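# Return misplaced items to the desk holding their kind

## Task

Find each item sitting on a desk where it does not belong and carry it to the desk where the other items of the same kind are. The robot must not topple or finish leaning, or the task fails. An item counts only if it stays put by itself at the end, not if the robot is still holding it there.

## Robot and tools

ROBOT. A Hello Robot Stretch 3 with a single arm: a two-wheeled base (0.33 m long, 0.34 m wide), a lift that slides up a mast, and an arm that telescopes out to the robot's right side. The base cannot strafe, so to shift the gripper forward or back you drive the base. Spinning in place pivots about the point between the drive wheels, 0.05 m behind the front edge. With the arm in and the wrist folded, the robot sweeps a 0.28 m radius circle when turning; an unfolded, level wrist reaches past it. The base is fast (0.30 m/s, 1.9 rad/s) only when stowed: lift_m under 0.30, arm_m under 0.03, wrist_yaw_rad over 2.54; otherwise 0.10 m/s and 0.63 rad/s.

FRAMES. Base frame: origin on the floor midway between the wheels, x forward, y left, z up. hand_pose is reported in this frame at the fingertip meeting point. The odometry frame is the base frame as it was at the scene's start; heading is positive leftward, -3.142 to 3.142.

execute_actions. Argument actions: a list run in order (empty list = just report). Each action may have robot, steps (1 to 450 control steps, 30 per second, default 1) and until (only alongside steps; ends the action early when all its conditions hold). steps alone waits. robot is one command, a list of up to 8 commands run one after another (with {"pause_s": s}, s at most 15, as a wait item), or {"stop": true} to brake everything and clear the queue.
A command may hold:
- base: exactly one key. translate_m is a relative drive in metres from where the base is when the command starts, forward positive, magnitude at most 1. rotate_rad is a relative turn in radians, counter-clockwise (left) positive, magnitude at most 3.2.
- joints: a single dict for the one arm and head, each value an absolute target; unnamed joints keep their previous goal. Ranges: lift_m 0 to 1.1 m (arm height); arm_m 0 to 0.52 m (extension); wrist_yaw_rad -1.345 to 4.42 (0 along the arm, positive toward the front, 3.0 folded over the base); wrist_pitch_rad -1.57 to 0.451 (negative tips fingers down); wrist_roll_rad -2.911 to 2.911; gripper_m -0.089 to 0.179 (larger is wider; real fingertip gap is 0.007 m smaller when nearly shut, 0.025 m smaller when wide); head_pan_rad -3.953 to 1.73 (positive left, -1.57 looks along the arm); head_tilt_rad -1.53 to 0.419 (negative down).
- contact_limits: {"arm_m": effort percent 1 to 100}, how hard the arm may push before stopping; applies until the arm's next command.
Base and joint motions in one command start together and keep running across later actions. A new command overrides at once and discards an older queue. A queue advances only when the previous command ends "done" (or "off_target" for base or gripper); other endings drop the rest. An out-of-range or malformed value rejects the entire call.
until: {"robot": {"status": "ended"}} waits until nothing moves and no queue runs; fields can also be compared, e.g. {"lift_m": [">", 0.3], "base_status": ["!=", "moving"]}, using =, !=, <, <=, >, >=. {"any": {"status": "ended"}} fires when any one motion ends.

zoom_image: camera (head_camera, nav_camera or wrist_camera) and region [x0, y0, x1, y1] in pixels of that camera's last image, origin top-left, at most 504 by 504. head_camera and nav_camera move with head_pan_rad/head_tilt_rad; wrist_camera rides on the gripper.



RESULTS. Each result is a snapshot plus one image per camera. base_status shows progress like (translate_m +0.12 of +0.30). joint_goals, joint_status and measured_speeds per joint. Statuses: moving, done, off_target (blocked, still pushing), contact_stop (lift or arm hit something and went slack), time_out, stopped, not_commanded, torque_fault (wrist servo off for 10 s, joint limp). refusals and queue/queue_left count refused goals and pending commands; lines starting refused:, dropped:, replaced: explain them. robot.on_its_own reports goals the robot changed itself, slack or off joints, efforts outside rest range, and base tilt of 3 degrees or more. lidar_m: 12 distances in 30 degree sectors, first straight ahead then counter-clockwise (4th left, 7th behind, 10th right), measured in a plane 0.17 m up, so it sees legs not tabletops. wrist_depth_mm and head_depth_mm: 7x7 median depths. motor_effort: percent, positive pushes toward higher values, peak in brackets; readings are biased and noisy. base_tilt in degrees, forward and right positive.

GRIPPING. Close to a gripper_m below the object's width; release by opening at least 0.02 above where the pads touched. Neither the reading nor done proves a grasp; check the cameras. Over-squeezing triggers a stall guard that weakens grip.

AVOID. Fold or unfold the wrist only with lift_m 0.32 to 0.95, wrist_pitch_rad -0.4, roll near 0; folded, the lift may go down to 0.25. With wrist_yaw_rad below -0.4 keep pitch at -0.5 or lower. Pushing on something rigid with the gripper higher than about 0.45 m can tip the robot; never push again after a contact_stop. Do not drive while holding or pressing something fixed, and watch for snagging on furniture, especially reversing. If tilted, reverse the last move in small steps, free the gripper, and lower lift_m to about 0.2. Avoid dropping, slamming, prolonged wrist strain, and knocking items off desks; objects may occasionally be nudged by outside forces, so recheck before finishing.

Each tool is called after "Call:" by a JSON object that holds its "fn" and its "kwargs", one argument or row to a line.

## Session

Call:
{"fn": "execute_actions", "kwargs": {
  "actions": []
}}

Scene clock: 0.00 s.
robot.base_odometry: x=+0.000 y=+0.000 heading=+0.000 (m, m, rad; robot's odometry frame)
robot.turned_by_wheels: +0.000 (rad since the last result)
robot.turned_by_imu: +0.000 (rad since the last result)
robot.base_tilt: forward=-0.7 right=-0.2 (deg)
robot.lidar_m: 0.83 0.90 1.09 1.02 1.05 1.36 2.21 1.10 0.76 0.71 0.72 0.94
robot.head_depth_mm: 1503 1505 1507 1503 1520 944 1103 / 1498 1490 1504 1501 1502 935 1514 / 1490 1490 1502 1501 1496 937 1497 / 1482 1484 1489 1486 1493 936 1511 / 1481 1485 1490 1491 1491 936 1485 / 1473 1473 1475 1491 1472 927 728 / 1473 1467 1473 1479 1481 932 727
robot.base_status: not_commanded
robot.joint_positions: lift_m=+0.532 arm_m=-0.003 wrist_yaw_rad=+3.030 wrist_pitch_rad=-0.333 wrist_roll_rad=+0.011 gripper_m=+0.037 head_pan_rad=+0.007 head_tilt_rad=-0.022
robot.joint_goals: lift_m=+0.532 arm_m=-0.003 wrist_yaw_rad=+3.030 wrist_pitch_rad=-0.333 wrist_roll_rad=+0.011 gripper_m=+0.037 head_pan_rad=+0.007 head_tilt_rad=-0.022
robot.joint_status: lift_m=not_commanded arm_m=not_commanded wrist_yaw_rad=not_commanded wrist_pitch_rad=not_commanded wrist_roll_rad=not_commanded gripper_m=not_commanded head_pan_rad=not_commanded head_tilt_rad=not_commanded
robot.measured_speeds: translate_m=+0.000 rotate_rad=+0.000 lift_m=+0.000 arm_m=+0.000 wrist_yaw_rad=+0.000 wrist_pitch_rad=+0.000 wrist_roll_rad=+0.000 head_pan_rad=+0.000 head_tilt_rad=+0.000
robot: refusals=0 queue=idle queue_left=0
robot.motor_effort: left_wheel=+0 right_wheel=-1 lift_m=+27 arm_m=-1 wrist_yaw_rad=+0 wrist_pitch_rad=+8 wrist_roll_rad=+1 gripper_m=+0 head_pan_rad=+0 head_tilt_rad=+2 (%)
robot.hand_pose: x=+0.0048 y=+0.0906 z=+0.5645 quat_wxyz=(+0.157, +0.706, +0.078, +0.686) (m; robot's base frame)
robot.wrist_depth_mm: 832 - 941 987 - - - / 910 - - - - - - / 980 - - - - - - / - - - - - - - / - - - - - - - / 881 884 - 836 - 852 837 / 755 752 - 729 727 724 714
pictures: head_camera (sideways: a quarter turn clockwise sets it upright), nav_camera (sideways: a quarter turn counterclockwise sets it upright), wrist_camera
Images, in order (width x height): head_camera 896x504, nav_camera 672x504, wrist_camera 644x364.

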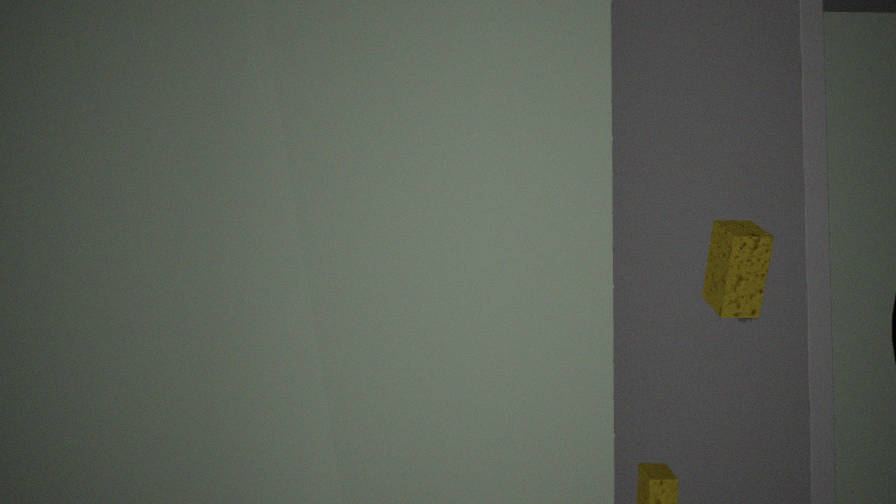

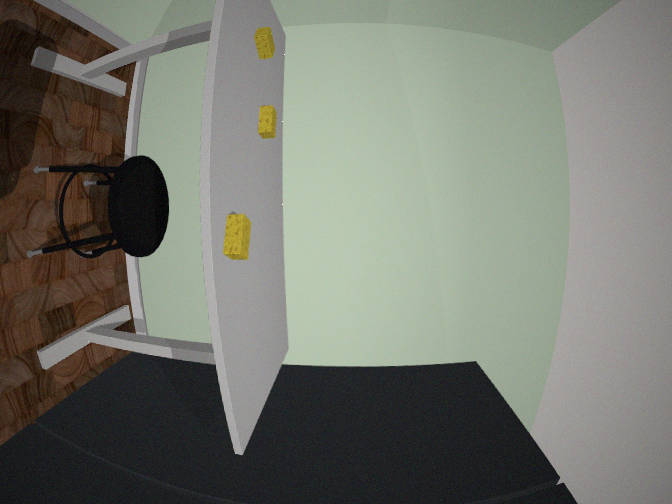

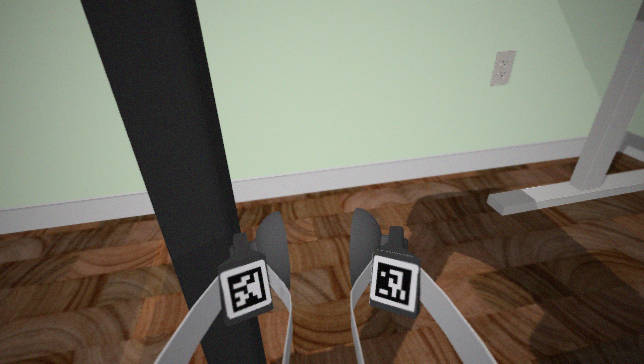

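Three sponges here. Look around for other desks.

Call:
{"fn": "execute_actions", "kwargs": {
  "actions": [
    {"robot":{"joints":{"head_pan_rad":-3.1,"head_tilt_rad":-0.3}},"steps":450,"until":{"robot":{"status":"ended"}}}
  ]
}}

Scene clock: 5.50 s.
robot.base_odometry: x=+0.000 y=+0.000 heading=+0.000 (m, m, rad; robot's odometry frame)
robot.turned_by_wheels: +0.000 (rad since the last result)
robot.turned_by_imu: +0.000 (rad since the last result)
robot.base_tilt: forward=-0.9 right=-0.1 (deg)
robot.lidar_m: 0.83 0.90 1.09 1.03 1.05 1.36 2.22 1.10 0.75 0.71 0.72 0.94
robot.head_depth_mm: 1960 2044 2182 2318 2418 2035 1568 / 1950 2056 2164 2286 2398 2030 1571 / 1957 2067 2153 2301 2423 2006 1578 / 1959 2065 2191 2295 2435 2020 1563 / 1961 2039 2210 2312 2437 2028 1563 / 1978 2087 2195 2330 2434 2030 1567 / 1987 2079 2216 2328 2438 2038 1571
robot.base_status: not_commanded
robot.joint_positions: lift_m=+0.532 arm_m=-0.003 wrist_yaw_rad=+3.030 wrist_pitch_rad=-0.333 wrist_roll_rad=+0.011 gripper_m=+0.037 head_pan_rad=-3.093 head_tilt_rad=-0.296
robot.joint_goals: lift_m=+0.532 arm_m=-0.003 wrist_yaw_rad=+3.030 wrist_pitch_rad=-0.333 wrist_roll_rad=+0.011 gripper_m=+0.037 head_pan_rad=-3.100 head_tilt_rad=-0.300
robot.joint_status: lift_m=not_commanded arm_m=not_commanded wrist_yaw_rad=not_commanded wrist_pitch_rad=not_commanded wrist_roll_rad=not_commanded gripper_m=not_commanded head_pan_rad=done head_tilt_rad=done
robot.measured_speeds: translate_m=+0.000 rotate_rad=+0.000 lift_m=+0.000 arm_m=+0.000 wrist_yaw_rad=+0.000 wrist_pitch_rad=+0.000 wrist_roll_rad=+0.000 head_pan_rad=+0.000 head_tilt_rad=+0.000
robot: refusals=0 queue=done queue_left=0
robot.motor_effort: left_wheel=+0(0) right_wheel=-1(1) lift_m=+26(27) arm_m=-1(1) wrist_yaw_rad=+1(0) wrist_pitch_rad=+8(9) wrist_roll_rad=+1(1) gripper_m=+0(0) head_pan_rad=-4(43) head_tilt_rad=-1(19) (%)
robot.hand_pose: x=+0.0048 y=+0.0906 z=+0.5645 quat_wxyz=(+0.157, +0.706, +0.078, +0.686) (m; robot's base frame)
robot.wrist_depth_mm: 865 - 916 969 - - - / 916 - - - - - - / 961 - - - - - - / - - - - - - - / - - - - - - - / 894 871 - 857 - 849 820 / 733 765 - 747 739 711 709
pictures: head_camera (sideways: a quarter turn clockwise sets it upright), nav_camera (sideways: a quarter turn counterclockwise sets it upright), wrist_camera
camera_calibration (this result's frames):
head_camera: T_world_to_cam=[[0.307139, 0.0133177, -0.951571, 1.25371], [0.0971789, -0.995114, 0.0174394, -0.0180753], [-0.94669, -0.097829, -0.306933, 0.365953], [0, 0, 0, 1]] pos_world=[-0.0368625, 0.00111729, 1.30563]
nav_camera: T_world_to_cam=[[-0.350646, 0.00140934, 0.936507, -1.17292], [-0.00610595, 0.999974, -0.00379103, 0.0588349], [-0.936488, -0.00704757, -0.350628, 0.417708], [0, 0, 0, 1]] pos_world=[-0.0197398, -0.0542365, 1.24513]
wrist_camera: T_world_to_cam=[[0.988432, -0.147616, -0.0348148, 0.0292032], [-0.103113, -0.485721, -0.868011, 0.565399], [0.111222, 0.861559, -0.495323, 0.364035], [0, 0, 0, 1]] pos_world=[-0.0110543, -0.0347011, 0.672104]
Images, in order (width x height): head_camera 896x504, nav_camera 672x504, wrist_camera 644x364.

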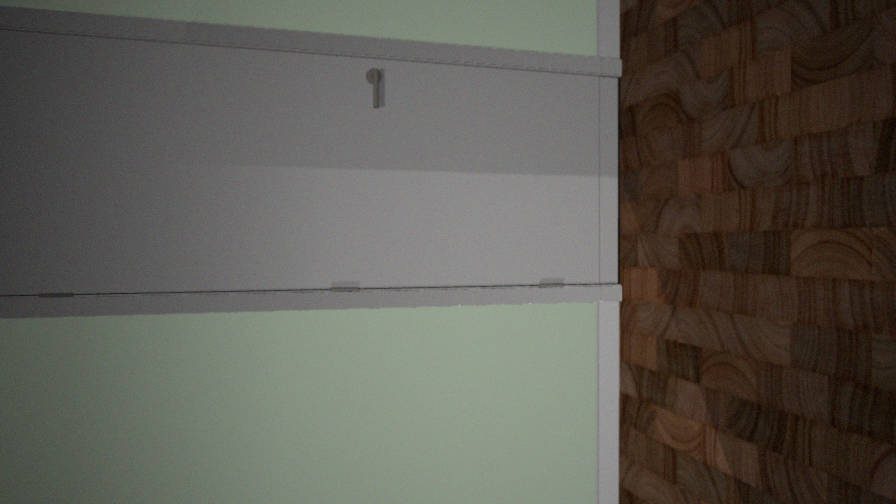

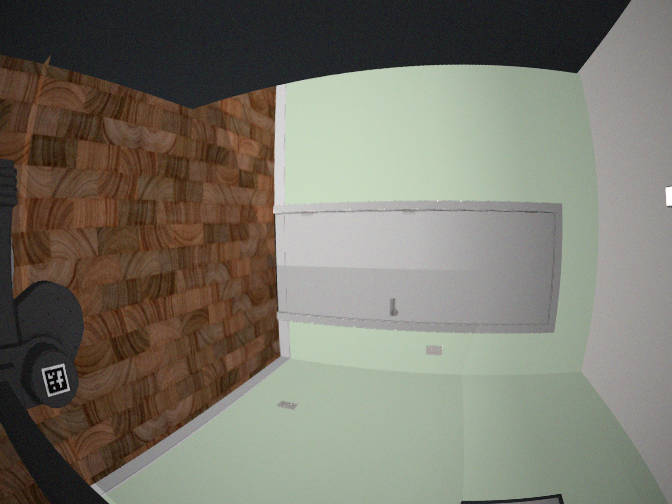

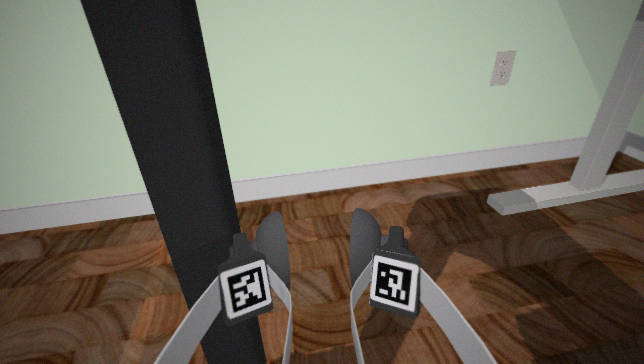

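Call:
{"fn": "execute_actions", "kwargs": {
  "actions": [
    {"robot":{"joints":{"head_pan_rad":-1.57,"head_tilt_rad":-0.4}},"steps":450,"until":{"robot":{"status":"ended"}}}
  ]
}}

Scene clock: 9.30 s.
robot.base_odometry: x=+0.000 y=+0.000 heading=+0.000 (m, m, rad; robot's odometry frame)
robot.turned_by_wheels: +0.000 (rad since the last result)
robot.turned_by_imu: +0.000 (rad since the last result)
robot.base_tilt: forward=-0.8 right=-0.1 (deg)
robot.lidar_m: 0.83 0.90 1.09 1.03 1.05 1.36 2.21 1.09 0.76 0.71 0.72 0.94
robot.head_depth_mm: 593 634 679 733 799 882 973 / 590 630 676 729 792 866 958 / 588 627 672 726 786 861 949 / 586 623 669 720 782 856 940 / 581 622 665 720 779 849 937 / 579 618 662 712 776 843 933 / 576 616 659 709 771 838 920
robot.base_status: not_commanded
robot.joint_positions: lift_m=+0.532 arm_m=-0.003 wrist_yaw_rad=+3.030 wrist_pitch_rad=-0.333 wrist_roll_rad=+0.011 gripper_m=+0.037 head_pan_rad=-1.577 head_tilt_rad=-0.395
robot.joint_goals: lift_m=+0.532 arm_m=-0.003 wrist_yaw_rad=+3.030 wrist_pitch_rad=-0.333 wrist_roll_rad=+0.011 gripper_m=+0.037 head_pan_rad=-1.570 head_tilt_rad=-0.400
robot.joint_status: lift_m=not_commanded arm_m=not_commanded wrist_yaw_rad=not_commanded wrist_pitch_rad=not_commanded wrist_roll_rad=not_commanded gripper_m=not_commanded head_pan_rad=done head_tilt_rad=done
robot.measured_speeds: translate_m=+0.000 rotate_rad=+0.000 lift_m=+0.000 arm_m=+0.000 wrist_yaw_rad=+0.000 wrist_pitch_rad=+0.000 wrist_roll_rad=+0.000 head_pan_rad=+0.000 head_tilt_rad=+0.000
robot: refusals=0 queue=done queue_left=0
robot.motor_effort: left_wheel=+0(1) right_wheel=-1(1) lift_m=+27(27) arm_m=-1(1) wrist_yaw_rad=+0(0) wrist_pitch_rad=+9(9) wrist_roll_rad=+1(1) gripper_m=+0(0) head_pan_rad=+3(42) head_tilt_rad=-2(10) (%)
robot.hand_pose: x=+0.0048 y=+0.0906 z=+0.5645 quat_wxyz=(+0.157, +0.706, +0.078, +0.686) (m; robot's base frame)
robot.wrist_depth_mm: 874 - 910 973 - - - / 919 - - - - - - / 957 - - - - - - / - - - - - - - / - - - - - - - / 882 858 - 849 - 849 846 / 757 771 - 734 731 734 722
pictures: head_camera (sideways: a quarter turn clockwise sets it upright), nav_camera (sideways: a quarter turn counterclockwise sets it upright), wrist_camera
camera_calibration (this result's frames):
head_camera: T_world_to_cam=[[0.00426015, 0.399629, -0.916667, 1.20999], [0.99895, 0.040116, 0.0221315, -0.0296822], [0.0456174, -0.915799, -0.399039, 0.479766], [0, 0, 0, 1]] pos_world=[0.00261058, -0.0429891, 1.30126]
nav_camera: T_world_to_cam=[[-0.0213567, -0.440565, 0.897467, -1.12398], [-0.998784, 0.0492988, 0.000432913, 0.059391], [-0.0444347, -0.896366, -0.441082, 0.529977], [0, 0, 0, 1]] pos_world=[0.0588635, -0.0230609, 1.24247]
wrist_camera: T_world_to_cam=[[0.988432, -0.147616, -0.0348148, 0.0292032], [-0.103113, -0.485721, -0.868011, 0.565399], [0.111222, 0.861559, -0.495323, 0.364035], [0, 0, 0, 1]] pos_world=[-0.0110543, -0.0347011, 0.672104]
Images, in order (width x height): head_camera 896x504, nav_camera 672x504, wrist_camera 644x364.

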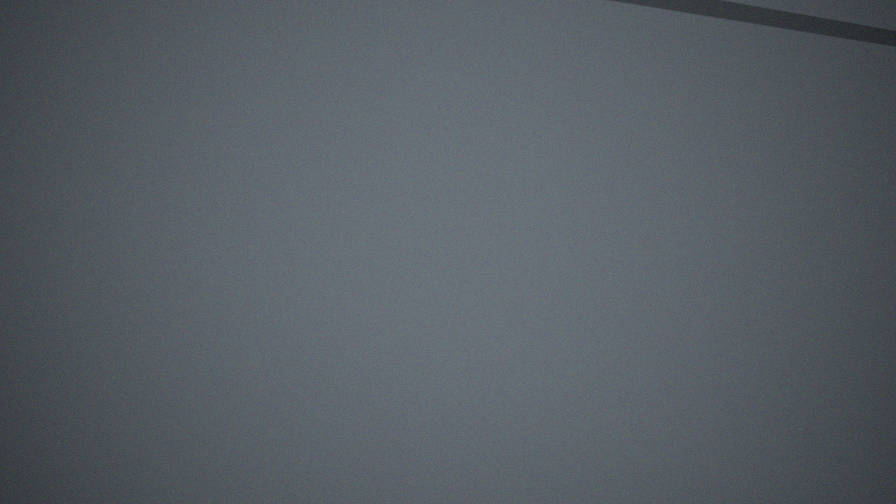

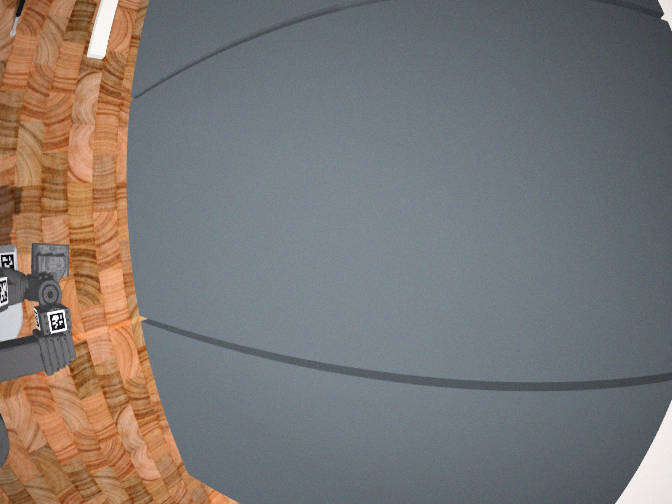

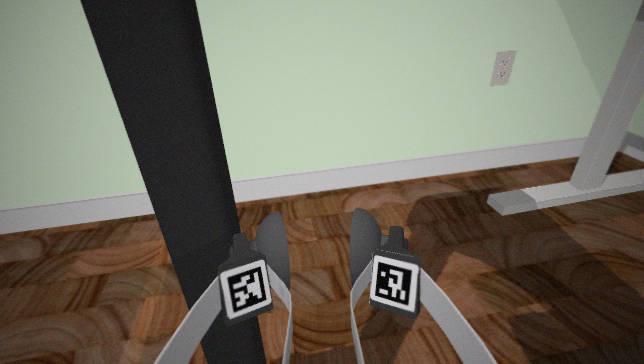

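Call:
{"fn": "execute_actions", "kwargs": {
  "actions": [
    {"robot":[{"joints":{"wrist_pitch_rad":-0.4}},{"joints":{"lift_m":0.25,"head_pan_rad":-1.2,"head_tilt_rad":-0.3}},{"base":{"translate_m":-0.75}},{"base":{"translate_m":-0.75}}],"steps":450,"until":{"robot":{"status":"ended"}}}
  ]
}}

Scene clock: 26.13 s.
robot.base_odometry: x=-1.500 y=+0.000 heading=+0.000 (m, m, rad; robot's odometry frame)
robot.turned_by_wheels: +0.000 (rad since the last result)
robot.turned_by_imu: -0.001 (rad since the last result)
robot.base_tilt: forward=-0.7 right=-0.1 (deg)
robot.lidar_m: 2.38 1.40 0.97 0.91 0.93 0.77 0.72 0.74 0.98 1.22 0.86 1.09
robot.head_depth_mm: 3275 3493 3612 3818 2772 1970 1546 / 3372 3584 3646 3888 2732 1990 1556 / 820 880 948 1032 1121 1238 1382 / 738 772 816 869 920 982 1053 / 760 801 846 901 958 1032 1104 / 783 826 879 934 1003 1081 1163 / 814 863 915 974 1051 1134 1234
robot.base_status: done (translate_m -0.7500 of -0.7500)
robot.joint_positions: lift_m=+0.251 arm_m=-0.003 wrist_yaw_rad=+3.030 wrist_pitch_rad=-0.415 wrist_roll_rad=+0.011 gripper_m=+0.037 head_pan_rad=-1.207 head_tilt_rad=-0.310
robot.joint_goals: lift_m=+0.250 arm_m=-0.003 wrist_yaw_rad=+3.030 wrist_pitch_rad=-0.400 wrist_roll_rad=+0.011 gripper_m=+0.037 head_pan_rad=-1.200 head_tilt_rad=-0.300
robot.joint_status: lift_m=done arm_m=not_commanded wrist_yaw_rad=not_commanded wrist_pitch_rad=done wrist_roll_rad=not_commanded gripper_m=not_commanded head_pan_rad=done head_tilt_rad=done
robot.measured_speeds: translate_m=+0.000 rotate_rad=+0.000 lift_m=+0.000 arm_m=+0.000 wrist_yaw_rad=+0.000 wrist_pitch_rad=+0.000 wrist_roll_rad=+0.000 head_pan_rad=+0.000 head_tilt_rad=+0.000
robot: refusals=0 queue=done queue_left=0
robot.motor_effort: left_wheel=+0(7) right_wheel=-1(11) lift_m=+12(28) arm_m=-1(0) wrist_yaw_rad=+0(0) wrist_pitch_rad=+8(6) wrist_roll_rad=+1(1) gripper_m=+0(0) head_pan_rad=+3(31) head_tilt_rad=+4(13) (%)
robot.hand_pose: x=+0.0037 y=+0.0812 z=+0.2641 quat_wxyz=(+0.185, +0.702, +0.106, +0.679) (m; robot's base frame)
robot.wrist_depth_mm: 764 - 840 874 894 978 - / 840 - 931 973 - - - / 846 894 848 876 836 829 823 / 685 685 668 652 650 641 629 / 553 560 - 548 546 530 520 / 471 498 - - - 449 449 / - - - - 394 388 388
pictures: head_camera (sideways: a quarter turn clockwise sets it upright), nav_camera (sideways: a quarter turn counterclockwise sets it upright), wrist_camera
camera_calibration (this result's frames):
head_camera: T_world_to_cam=[[-0.112389, 0.299914, -0.947323, 1.25072], [0.916134, 0.400464, 0.0180943, -0.0239233], [0.384795, -0.865841, -0.319769, 0.374537], [0, 0, 0, 1]] pos_world=[0.0183643, -0.0412385, 1.30503]
nav_camera: T_world_to_cam=[[0.111791, -0.345648, 0.931681, -1.16944], [-0.948901, -0.315558, -0.00321266, 0.063833], [0.29511, -0.883714, -0.363263, 0.426638], [0, 0, 0, 1]] pos_world=[0.065399, -0.00704516, 1.24473]
wrist_camera: T_world_to_cam=[[0.988121, -0.150375, -0.0316932, 0.0177822], [-0.11081, -0.554276, -0.824924, 0.294208], [0.106481, 0.818637, -0.564355, 0.245189], [0, 0, 0, 1]] pos_world=[-0.0110777, -0.0349741, 0.381636]
Images, in order (width x height): head_camera 896x504, nav_camera 672x504, wrist_camera 644x364.

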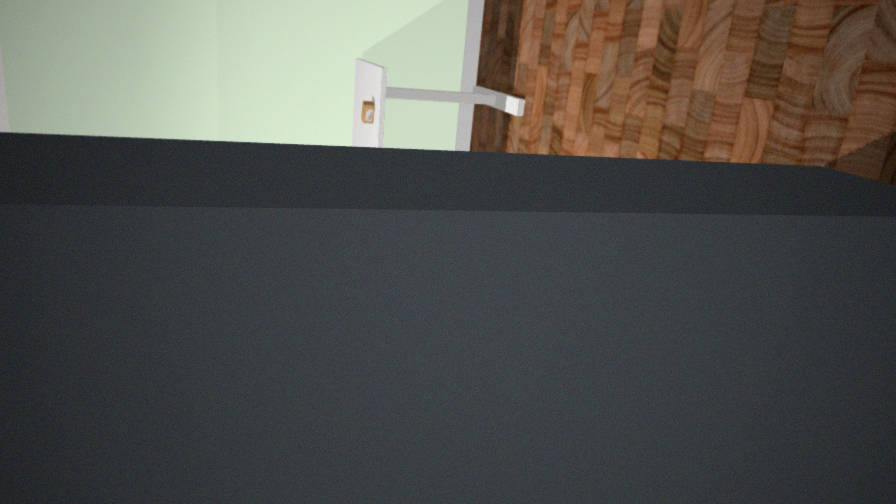

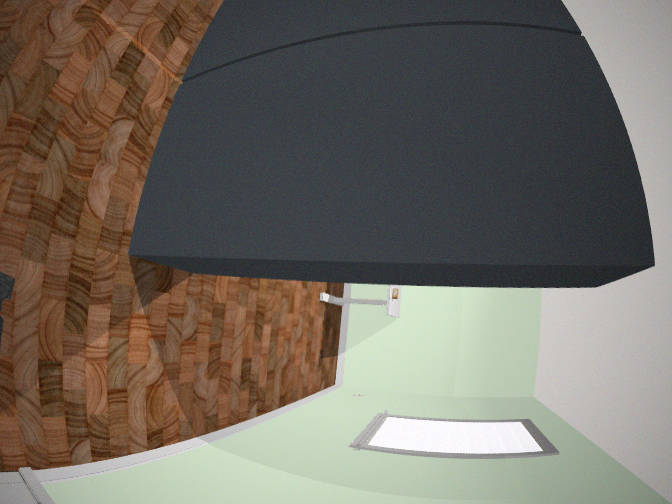

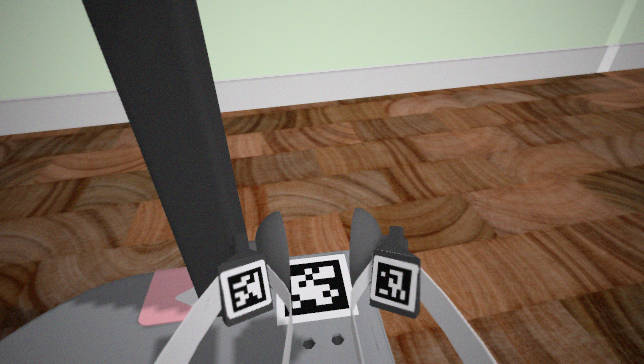

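Corridor along the back wall. Go through.

Call:
{"fn": "execute_actions", "kwargs": {
  "actions": [
    {"robot":[{"base":{"translate_m":-0.3}},{"base":{"rotate_rad":-1.571}},{"joints":{"head_pan_rad":0.6,"head_tilt_rad":-0.35}},{"base":{"translate_m":1.0}},{"base":{"translate_m":0.7}}],"steps":450,"until":{"robot":{"status":"ended"}}}
  ]
}}

Scene clock: 44.10 s.
robot.base_odometry: x=-1.800 y=-1.700 heading=-1.571 (m, m, rad; robot's odometry frame)
robot.turned_by_wheels: -1.571 (rad since the last result)
robot.turned_by_imu: -1.588 (rad since the last result)
robot.base_tilt: forward=-0.4 right=-0.2 (deg)
robot.lidar_m: 0.91 1.87 2.61 2.50 0.78 0.87 1.61 0.47 0.32 0.30 0.31 0.40
robot.head_depth_mm: 1894 1996 2093 2211 2306 1884 1495 / 1998 2099 2240 2320 2446 1883 1488 / 2101 2210 2346 1958 2356 1905 1492 / 2248 2352 2504 2143 2593 1902 1496 / 2370 2519 2659 2387 2577 1900 1500 / 2505 2685 2900 3103 2585 1898 1492 / 2680 2899 3088 2718 2588 1896 1499
robot.base_status: moving (translate_m +0.7000 of +0.7000)
robot.joint_positions: lift_m=+0.251 arm_m=-0.003 wrist_yaw_rad=+3.030 wrist_pitch_rad=-0.415 wrist_roll_rad=+0.011 gripper_m=+0.037 head_pan_rad=+0.593 head_tilt_rad=-0.347
robot.joint_goals: lift_m=+0.250 arm_m=-0.003 wrist_yaw_rad=+3.030 wrist_pitch_rad=-0.400 wrist_roll_rad=+0.011 gripper_m=+0.037 head_pan_rad=+0.600 head_tilt_rad=-0.350
robot.joint_status: lift_m=done arm_m=not_commanded wrist_yaw_rad=not_commanded wrist_pitch_rad=done wrist_roll_rad=not_commanded gripper_m=not_commanded head_pan_rad=done head_tilt_rad=done
robot.measured_speeds: translate_m=+0.000 rotate_rad=+0.000 lift_m=+0.000 arm_m=+0.000 wrist_yaw_rad=+0.000 wrist_pitch_rad=+0.000 wrist_roll_rad=+0.000 head_pan_rad=+0.000 head_tilt_rad=+0.000
robot: refusals=0 queue=running queue_left=0
robot.motor_effort: left_wheel=+2(11) right_wheel=-3(11) lift_m=+12(12) arm_m=-1(1) wrist_yaw_rad=+0(1) wrist_pitch_rad=+8(8) wrist_roll_rad=+1(1) gripper_m=+0(1) head_pan_rad=+3(41) head_tilt_rad=-1(6) (%)
robot.hand_pose: x=+0.0037 y=+0.0811 z=+0.2641 quat_wxyz=(+0.185, +0.702, +0.106, +0.679) (m; robot's base frame)
robot.wrist_depth_mm: - - - - - - - / 755 - - - - - - / 661 815 835 855 839 802 813 / 668 680 660 677 649 648 637 / 564 557 - 549 558 530 525 / 474 493 - - - 450 449 / - - - - 390 389 389
pictures: head_camera (sideways: a quarter turn clockwise sets it upright), nav_camera (sideways: a quarter turn counterclockwise sets it upright), wrist_camera
camera_calibration (this result's frames):
head_camera: T_world_to_cam=[[-0.295248, -0.197002, -0.93489, 1.2356], [-0.597672, 0.801495, 0.0198588, -0.0169853], [0.745397, 0.564621, -0.354382, 0.417383], [0, 0, 0, 1]] pos_world=[0.0435417, 0.0213662, 1.3034]
nav_camera: T_world_to_cam=[[0.339419, 0.206479, 0.917693, -1.15257], [0.522944, -0.852366, -0.00163677, 0.0528029], [0.781872, 0.480458, -0.397286, 0.467945], [0, 0, 0, 1]] pos_world=[-0.00228144, 0.0581607, 1.2437]
wrist_camera: T_world_to_cam=[[0.988121, -0.150377, -0.03169, 0.0177778], [-0.110818, -0.554345, -0.824876, 0.294168], [0.106475, 0.818589, -0.564424, 0.245222], [0, 0, 0, 1]] pos_world=[-0.0110778, -0.0349923, 0.381625]
Images, in order (width x height): head_camera 896x504, nav_camera 672x504, wrist_camera 644x364.

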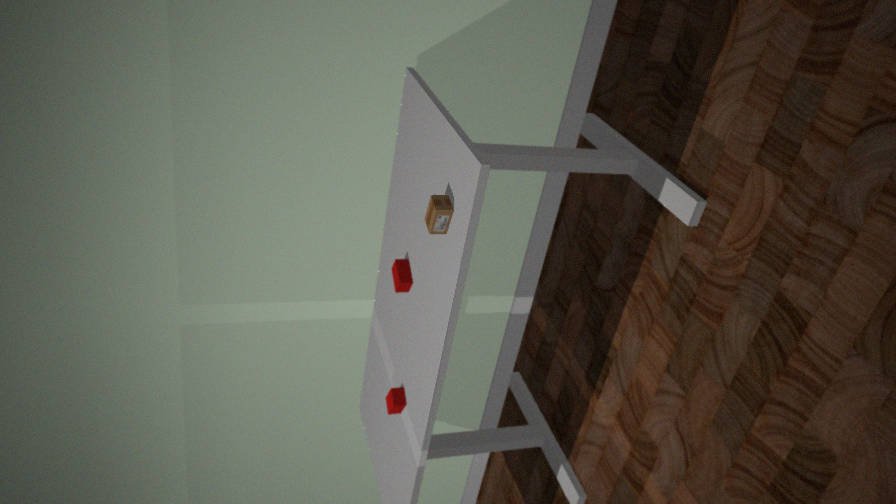

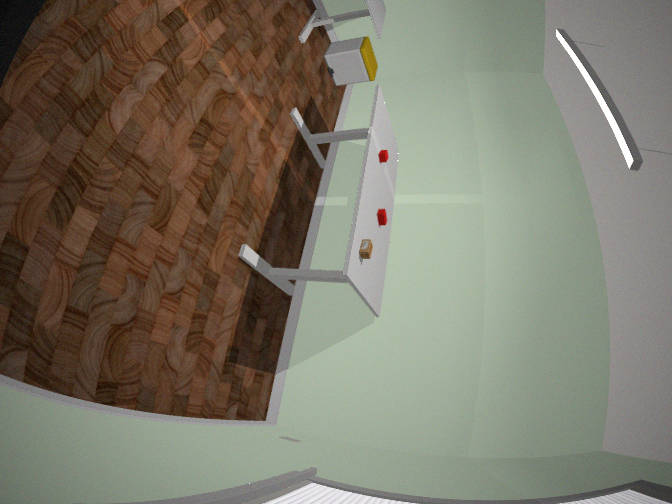

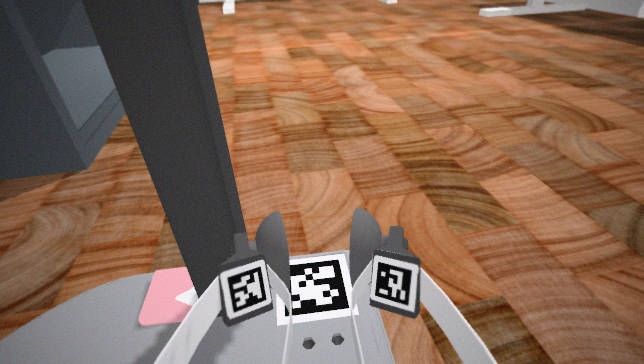

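Call:
{"fn": "execute_actions", "kwargs": {
  "actions": [
    {"robot":[{"base":{"translate_m":0.5}},{"base":{"rotate_rad":1.571}},{"joints":{"head_pan_rad":-1.0,"head_tilt_rad":-0.5}},{"base":{"translate_m":1.0}}],"steps":450,"until":{"robot":{"status":"ended"}}}
  ]
}}

Scene clock: 64.40 s.
robot.base_odometry: x=-0.800 y=-2.200 heading=+0.000 (m, m, rad; robot's odometry frame)
robot.turned_by_wheels: +1.571 (rad since the last result)
robot.turned_by_imu: +1.465 (rad since the last result)
robot.base_tilt: forward=-0.7 right=-0.1 (deg)
robot.lidar_m: 2.10 2.21 1.23 1.28 1.55 1.42 1.27 1.27 1.53 1.05 1.49 1.44
robot.head_depth_mm: 1221 1301 1419 1252 904 1564 1331 / 1263 1370 1478 1163 913 1625 1323 / 1318 1422 1556 1249 953 1622 1327 / 1375 1485 1596 1250 989 1611 1332 / 1436 1562 1690 1229 1041 1614 1338 / 1504 1645 1756 1269 1847 1626 1334 / 1555 1705 1878 1273 1857 1619 1337
robot.base_status: done (translate_m +1.0000 of +1.0000)
robot.joint_positions: lift_m=+0.251 arm_m=-0.003 wrist_yaw_rad=+3.031 wrist_pitch_rad=-0.416 wrist_roll_rad=+0.011 gripper_m=+0.037 head_pan_rad=-0.993 head_tilt_rad=-0.494
robot.joint_goals: lift_m=+0.250 arm_m=-0.003 wrist_yaw_rad=+3.031 wrist_pitch_rad=-0.400 wrist_roll_rad=+0.011 gripper_m=+0.037 head_pan_rad=-1.000 head_tilt_rad=-0.500
robot.joint_status: lift_m=done arm_m=not_commanded wrist_yaw_rad=not_commanded wrist_pitch_rad=done wrist_roll_rad=not_commanded gripper_m=not_commanded head_pan_rad=done head_tilt_rad=done
robot.measured_speeds: translate_m=+0.000 rotate_rad=+0.000 lift_m=+0.000 arm_m=+0.000 wrist_yaw_rad=+0.000 wrist_pitch_rad=+0.000 wrist_roll_rad=+0.000 head_pan_rad=+0.000 head_tilt_rad=+0.000
robot: refusals=0 queue=done queue_left=0
robot.motor_effort: left_wheel=+0(73) right_wheel=-1(26) lift_m=+15(16) arm_m=-2(2) wrist_yaw_rad=+0(1) wrist_pitch_rad=+9(9) wrist_roll_rad=+1(1) gripper_m=+0(0) head_pan_rad=-4(42) head_tilt_rad=-2(15) (%)
robot.hand_pose: x=+0.0036 y=+0.0809 z=+0.2636 quat_wxyz=(+0.185, +0.702, +0.107, +0.679) (m; robot's base frame)
robot.wrist_depth_mm: - - - - - - - / - - - - - - - / 891 852 845 848 826 810 814 / 677 677 664 649 648 644 633 / 554 559 - 551 560 521 523 / 465 494 - - - 452 448 / - - - - 388 389 388
pictures: head_camera (sideways: a quarter turn clockwise sets it upright), nav_camera (sideways: a quarter turn counterclockwise sets it upright), wrist_camera
camera_calibration (this result's frames):
head_camera: T_world_to_cam=[[-0.265497, 0.410157, -0.872515, 1.15404], [0.812377, 0.582523, 0.0266386, -0.0344087], [0.519186, -0.701739, -0.487861, 0.592456], [0, 0, 0, 1]] pos_world=[0.0267524, -0.0375456, 1.29687]
nav_camera: T_world_to_cam=[[0.27267, -0.451967, 0.849339, -1.063], [-0.860104, -0.510098, 0.0046818, 0.0530138], [0.43113, -0.731796, -0.527827, 0.639946], [0, 0, 0, 1]] pos_world=[0.0595465, 0.0149086, 1.24038]
wrist_camera: T_world_to_cam=[[0.988176, -0.150027, -0.0316391, 0.017786], [-0.110716, -0.555439, -0.824154, 0.293541], [0.106072, 0.817912, -0.565482, 0.245543], [0, 0, 0, 1]] pos_world=[-0.0111213, -0.0351199, 0.381335]
Images, in order (width x height): head_camera 896x504, nav_camera 672x504, wrist_camera 644x364.

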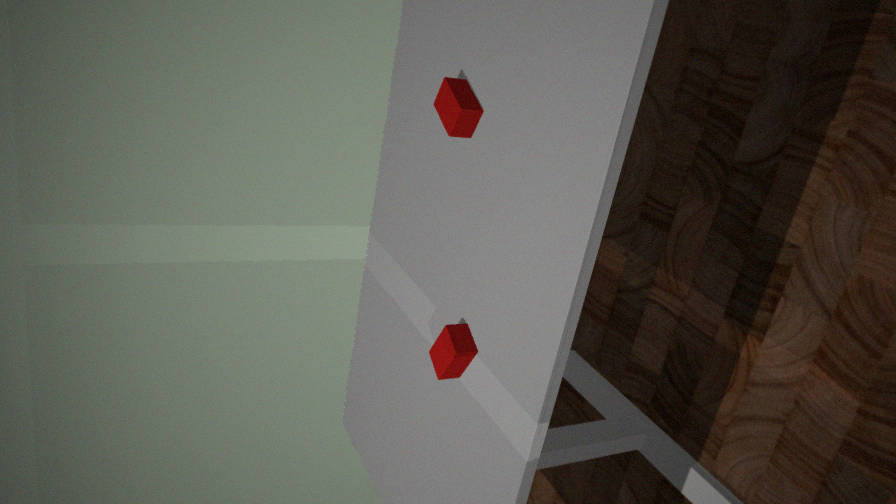

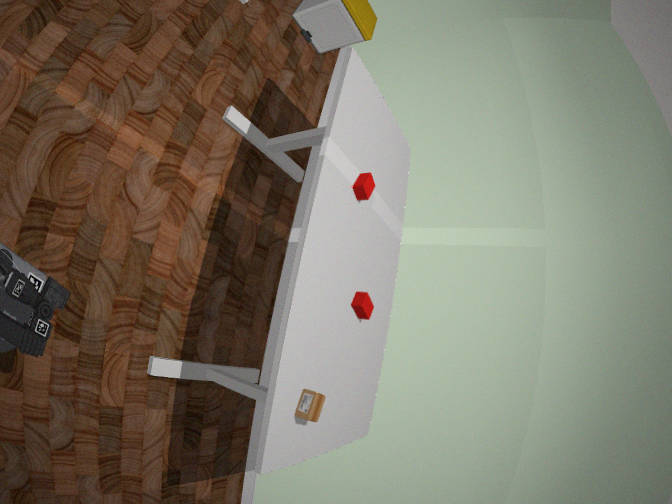

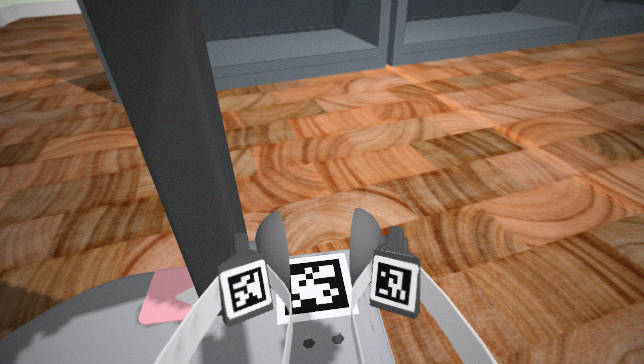

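Call:
{"fn": "execute_actions", "kwargs": {
  "actions": [
    {"robot":[{"base":{"rotate_rad":0.1}},{"joints":{"head_pan_rad":-0.6,"head_tilt_rad":-0.4}},{"base":{"translate_m":1.0}}],"steps":450,"until":{"robot":{"status":"ended"}}}
  ]
}}

Scene clock: 76.40 s.
robot.base_odometry: x=+0.195 y=-2.100 heading=+0.100 (m, m, rad; robot's odometry frame)
robot.turned_by_wheels: +0.100 (rad since the last result)
robot.turned_by_imu: +0.102 (rad since the last result)
robot.base_tilt: forward=-0.7 right=-0.2 (deg)
robot.lidar_m: 1.10 1.42 1.30 1.46 1.43 1.74 2.27 1.52 1.49 0.94 1.41 1.31
robot.head_depth_mm: 1405 1490 1565 1651 1743 1746 1418 / 1536 1624 1718 1851 1953 1765 1416 / 1693 1824 1927 2077 1737 1772 1414 / 1639 1750 1894 1991 1619 1660 1424 / 1521 1632 1726 1842 1590 1708 1418 / 1426 1508 1603 1702 1039 1715 1427 / 1337 1426 1490 1540 1040 1288 1377
robot.base_status: done (translate_m +1.0000 of +1.0000)
robot.joint_positions: lift_m=+0.251 arm_m=-0.003 wrist_yaw_rad=+3.031 wrist_pitch_rad=-0.416 wrist_roll_rad=+0.011 gripper_m=+0.037 head_pan_rad=-0.607 head_tilt_rad=-0.408
robot.joint_goals: lift_m=+0.250 arm_m=-0.003 wrist_yaw_rad=+3.031 wrist_pitch_rad=-0.400 wrist_roll_rad=+0.011 gripper_m=+0.037 head_pan_rad=-0.600 head_tilt_rad=-0.400
robot.joint_status: lift_m=done arm_m=not_commanded wrist_yaw_rad=not_commanded wrist_pitch_rad=done wrist_roll_rad=not_commanded gripper_m=not_commanded head_pan_rad=done head_tilt_rad=done
robot.measured_speeds: translate_m=+0.000 rotate_rad=+0.000 lift_m=+0.000 arm_m=+0.000 wrist_yaw_rad=+0.000 wrist_pitch_rad=+0.000 wrist_roll_rad=+0.000 head_pan_rad=+0.000 head_tilt_rad=+0.000
robot: refusals=0 queue=done queue_left=0
robot.motor_effort: left_wheel=-2(8) right_wheel=+1(10) lift_m=+14(15) arm_m=-2(2) wrist_yaw_rad=+0(0) wrist_pitch_rad=+9(9) wrist_roll_rad=+1(1) gripper_m=+0(0) head_pan_rad=+4(31) head_tilt_rad=+4(13) (%)
robot.hand_pose: x=+0.0036 y=+0.0809 z=+0.2636 quat_wxyz=(+0.185, +0.702, +0.107, +0.679) (m; robot's base frame)
robot.wrist_depth_mm: - - - - - - - / - - - - - - - / 910 855 843 841 802 813 821 / 670 682 664 643 637 651 626 / 555 555 - 551 546 530 525 / 471 495 - - - 455 446 / - - - - 392 390 385
pictures: head_camera (sideways: a quarter turn clockwise sets it upright), nav_camera (sideways: a quarter turn counterclockwise sets it upright), wrist_camera
camera_calibration (this result's frames):
head_camera: T_world_to_cam=[[-0.337078, 0.236203, -0.911365, 1.20516], [0.531759, 0.846591, 0.022738, -0.0276215], [0.776924, -0.476962, -0.41097, 0.490832], [0, 0, 0, 1]] pos_world=[0.0395818, -0.0271695, 1.30068]
nav_camera: T_world_to_cam=[[0.360976, -0.273298, 0.89163, -1.1187], [-0.605179, -0.796089, 0.000993137, 0.0562606], [0.709545, -0.539955, -0.452763, 0.540578], [0, 0, 0, 1]] pos_world=[0.0543069, 0.0309373, 1.24216]
wrist_camera: T_world_to_cam=[[0.988176, -0.150027, -0.031639, 0.0177859], [-0.110715, -0.555439, -0.824154, 0.293541], [0.106072, 0.817912, -0.565481, 0.245543], [0, 0, 0, 1]] pos_world=[-0.0111213, -0.0351202, 0.381335]
Images, in order (width x height): head_camera 896x504, nav_camera 672x504, wrist_camera 644x364.

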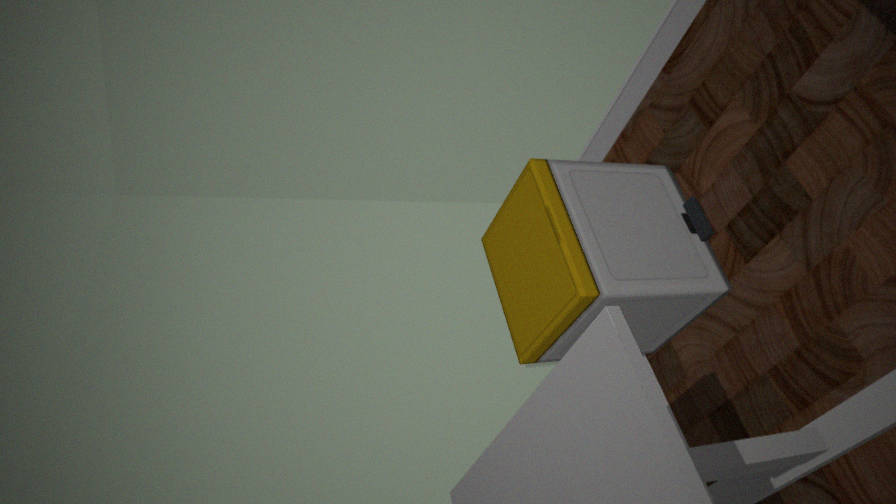

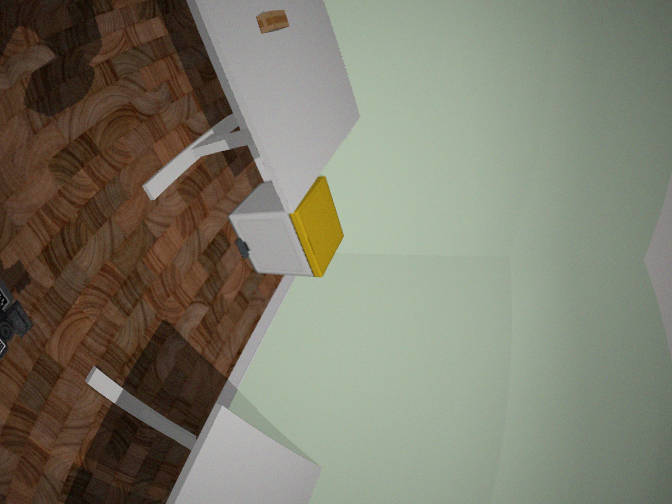

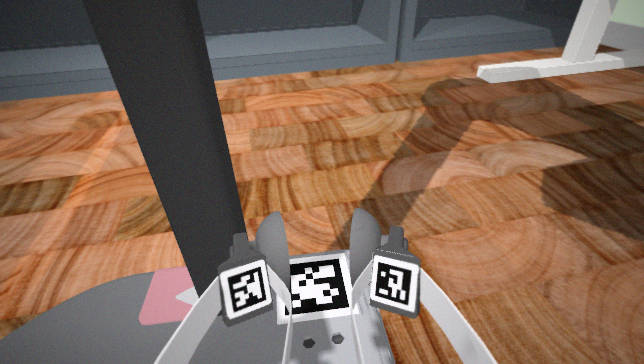

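Call:
{"fn": "execute_actions", "kwargs": {
  "actions": [
    {"robot":{"joints":{"head_pan_rad":0.3,"head_tilt_rad":-0.5}},"steps":450,"until":{"robot":{"status":"ended"}}}
  ]
}}

Scene clock: 79.87 s.
robot.base_odometry: x=+0.195 y=-2.100 heading=+0.100 (m, m, rad; robot's odometry frame)
robot.turned_by_wheels: +0.000 (rad since the last result)
robot.turned_by_imu: +0.000 (rad since the last result)
robot.base_tilt: forward=-0.7 right=-0.2 (deg)
robot.lidar_m: 1.10 1.42 1.29 1.46 1.44 1.74 2.27 1.52 1.48 0.93 1.41 1.31
robot.head_depth_mm: 1219 1306 1430 1249 908 1620 1324 / 1245 1338 1464 1247 947 1609 1329 / 1265 1377 1488 1248 952 1617 1337 / 1295 1402 1534 1257 991 1632 1345 / 1327 1451 1591 1261 992 1621 1341 / 1347 1476 1615 1274 1041 1623 1342 / 1391 1520 1651 1268 1044 1638 1338
robot.base_status: done (translate_m +1.0000 of +1.0000)
robot.joint_positions: lift_m=+0.251 arm_m=-0.003 wrist_yaw_rad=+3.031 wrist_pitch_rad=-0.416 wrist_roll_rad=+0.011 gripper_m=+0.037 head_pan_rad=+0.293 head_tilt_rad=-0.494
robot.joint_goals: lift_m=+0.250 arm_m=-0.003 wrist_yaw_rad=+3.031 wrist_pitch_rad=-0.400 wrist_roll_rad=+0.011 gripper_m=+0.037 head_pan_rad=+0.300 head_tilt_rad=-0.500
robot.joint_status: lift_m=done arm_m=not_commanded wrist_yaw_rad=not_commanded wrist_pitch_rad=done wrist_roll_rad=not_commanded gripper_m=not_commanded head_pan_rad=done head_tilt_rad=done
robot.measured_speeds: translate_m=+0.000 rotate_rad=+0.000 lift_m=+0.000 arm_m=+0.000 wrist_yaw_rad=+0.000 wrist_pitch_rad=+0.000 wrist_roll_rad=+0.000 head_pan_rad=+0.000 head_tilt_rad=+0.000
robot: refusals=0 queue=done queue_left=0
robot.motor_effort: left_wheel=-1(1) right_wheel=+1(1) lift_m=+14(15) arm_m=-2(2) wrist_yaw_rad=+0(0) wrist_pitch_rad=+9(9) wrist_roll_rad=+1(1) gripper_m=+0(0) head_pan_rad=+4(41) head_tilt_rad=-2(11) (%)
robot.hand_pose: x=+0.0036 y=+0.0809 z=+0.2636 quat_wxyz=(+0.185, +0.702, +0.107, +0.679) (m; robot's base frame)
robot.wrist_depth_mm: - - - - - - - / - - - - - - - / 893 900 849 828 837 801 799 / 690 681 665 648 648 624 631 / 555 550 - 549 550 531 525 / 473 494 - - - 444 443 / - - - - 396 388 392
pictures: head_camera (sideways: a quarter turn clockwise sets it upright), nav_camera (sideways: a quarter turn counterclockwise sets it upright), wrist_camera
camera_calibration (this result's frames):
head_camera: T_world_to_cam=[[-0.467747, -0.139233, -0.872827, 1.15568], [-0.330485, 0.943436, 0.0266104, -0.0274005], [0.819751, 0.300903, -0.487304, 0.589898], [0, 0, 0, 1]] pos_world=[0.0479422, 0.00925731, 1.2969]
nav_camera: T_world_to_cam=[[0.5099, 0.134359, 0.849676, -1.06489], [0.24754, -0.968867, 0.00465457, 0.0462926], [0.823848, 0.207955, -0.527285, 0.636844], [0, 0, 0, 1]] pos_world=[0.00686611, 0.0554934, 1.2404]
wrist_camera: T_world_to_cam=[[0.988176, -0.150027, -0.031639, 0.0177859], [-0.110715, -0.555439, -0.824154, 0.293541], [0.106072, 0.817912, -0.565482, 0.245543], [0, 0, 0, 1]] pos_world=[-0.0111213, -0.0351202, 0.381335]
Images, in order (width x height): head_camera 896x504, nav_camera 672x504, wrist_camera 644x364.

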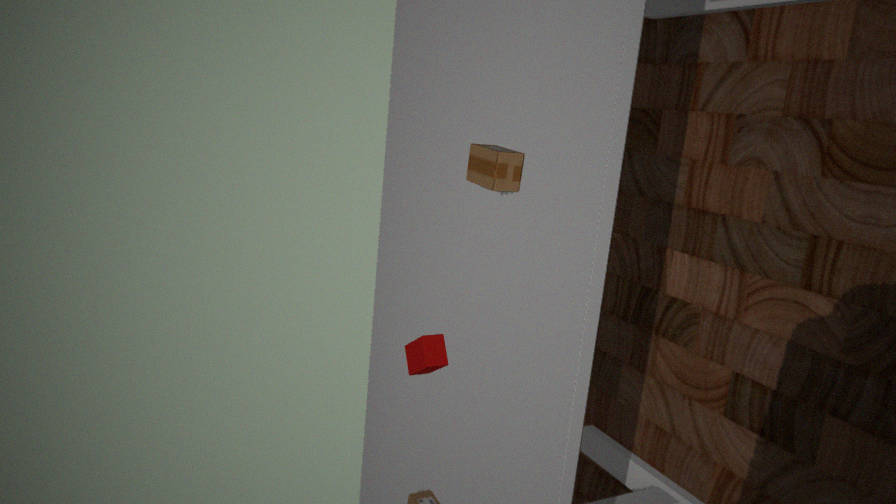

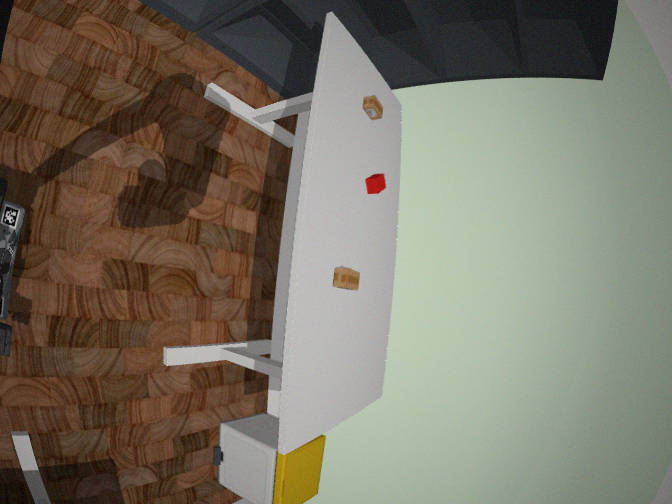

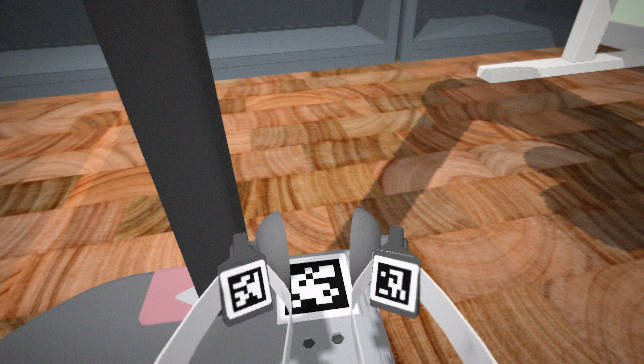

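Call:
{"fn": "execute_actions", "kwargs": {
  "actions": [
    {"robot":[{"base":{"translate_m":0.5}},{"base":{"rotate_rad":1.471}},{"base":{"translate_m":0.55}},{"joints":{"lift_m":0.9,"head_pan_rad":-1.57,"head_tilt_rad":-0.6}},{"joints":{"wrist_yaw_rad":0,"wrist_pitch_rad":-0.4,"gripper_m":0.15}}],"steps":450,"until":{"robot":{"status":"ended"}}}
  ]
}}

Scene clock: 101.27 s.
robot.base_odometry: x=+0.692 y=-1.500 heading=+1.571 (m, m, rad; robot's odometry frame)
robot.turned_by_wheels: +1.471 (rad since the last result)
robot.turned_by_imu: +1.489 (rad since the last result)
robot.base_tilt: forward=-0.8 right=-0.1 (deg)
robot.lidar_m: 0.70 0.70 1.16 2.00 2.88 2.10 1.53 0.92 1.00 0.89 0.90 0.61
robot.head_depth_mm: 783 862 972 1043 804 656 554 / 770 852 953 1019 808 655 554 / 761 838 934 1006 810 660 554 / 749 826 915 997 807 661 557 / 737 813 901 978 812 661 556 / 728 797 885 972 812 663 557 / 718 790 871 959 819 666 561
robot.base_status: done (translate_m +0.5500 of +0.5500)
robot.joint_positions: lift_m=+0.468 arm_m=-0.003 wrist_yaw_rad=+3.031 wrist_pitch_rad=-0.414 wrist_roll_rad=+0.011 gripper_m=+0.037 head_pan_rad=-1.563 head_tilt_rad=-0.593
robot.joint_goals: lift_m=+0.468 arm_m=-0.003 wrist_yaw_rad=+3.031 wrist_pitch_rad=-0.400 wrist_roll_rad=+0.011 gripper_m=+0.037 head_pan_rad=-1.570 head_tilt_rad=-0.600
robot.joint_status: lift_m=contact_stop arm_m=not_commanded wrist_yaw_rad=not_commanded wrist_pitch_rad=done wrist_roll_rad=not_commanded gripper_m=not_commanded head_pan_rad=done head_tilt_rad=done
robot.measured_speeds: translate_m=+0.000 rotate_rad=+0.000 lift_m=-0.008 arm_m=+0.000 wrist_yaw_rad=+0.000 wrist_pitch_rad=+0.000 wrist_roll_rad=+0.000 head_pan_rad=+0.000 head_tilt_rad=+0.000
robot: refusals=0 queue=dropped queue_left=0
robot.on_its_own: lift_m is slack since a contact_stop, until your next command for it (your +0.900 is given up)
robot.motor_effort: left_wheel=-2(8) right_wheel=+5(12) lift_m=+38(60) arm_m=+0(2) wrist_yaw_rad=+0(1) wrist_pitch_rad=+8(9) wrist_roll_rad=+1(1) gripper_m=+0(0) head_pan_rad=-4(43) head_tilt_rad=-2(12) (%)
robot.hand_pose: x=+0.0037 y=+0.0812 z=+0.4815 quat_wxyz=(+0.185, +0.702, +0.106, +0.679) (m; robot's base frame)
robot.wrist_depth_mm: - - - - - - - / - - - - - - - / - - - - - - - / - - - - - 925 861 / 881 862 - 859 873 813 746 / 723 728 - 713 - 705 679 / 640 646 - 616 630 608 597
pictures: head_camera (sideways: a quarter turn clockwise sets it upright), nav_camera (sideways: a quarter turn counterclockwise sets it upright), wrist_camera
dropped: robot: command 3 of its queue: lift_m: contact_stop
camera_calibration (this result's frames):
head_camera: T_world_to_cam=[[-0.00281344, 0.572472, -0.81992, 1.08386], [0.998316, 0.049122, 0.0308716, -0.0410501], [0.0579492, -0.818452, -0.571646, 0.704281], [0, 0, 0, 1]] pos_world=[0.00321787, -0.0420422, 1.29254]
nav_camera: T_world_to_cam=[[-0.0137321, -0.609058, 0.793006, -0.987813], [-0.99938, 0.0340852, 0.0088729, 0.0484079], [-0.0324339, -0.792393, -0.609149, 0.748572], [0, 0, 0, 1]] pos_world=[0.0590922, -0.0101229, 1.2389]
wrist_camera: T_world_to_cam=[[0.988162, -0.150105, -0.0316804, 0.0247074], [-0.110631, -0.554176, -0.825015, 0.473633], [0.106283, 0.818753, -0.564222, 0.367796], [0, 0, 0, 1]] pos_world=[-0.0111066, -0.0349489, 0.599056]
Images, in order (width x height): head_camera 896x504, nav_camera 672x504, wrist_camera 644x364.

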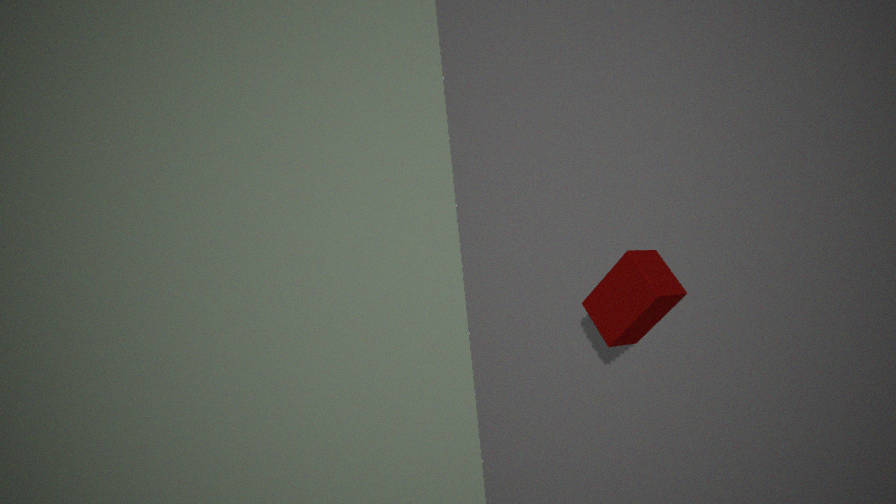

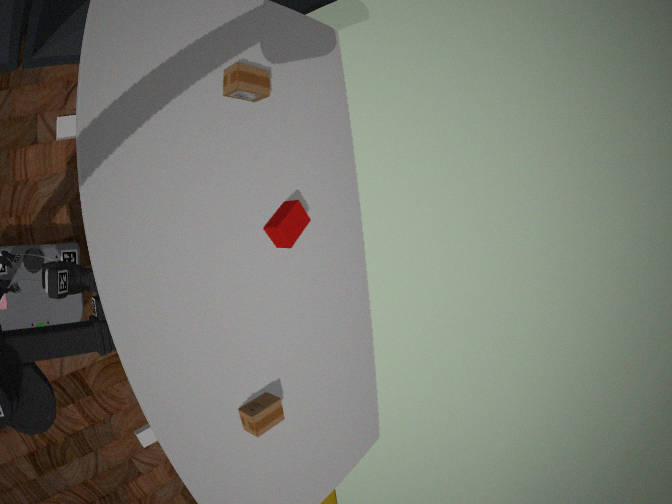

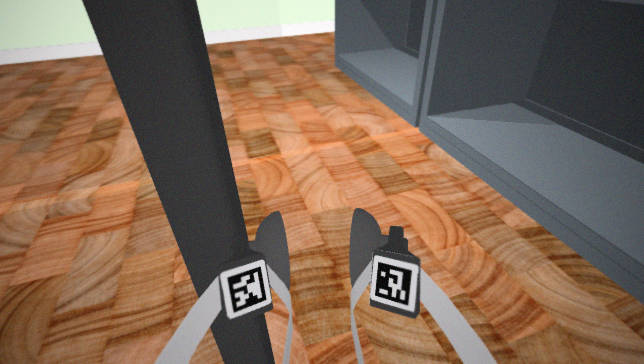

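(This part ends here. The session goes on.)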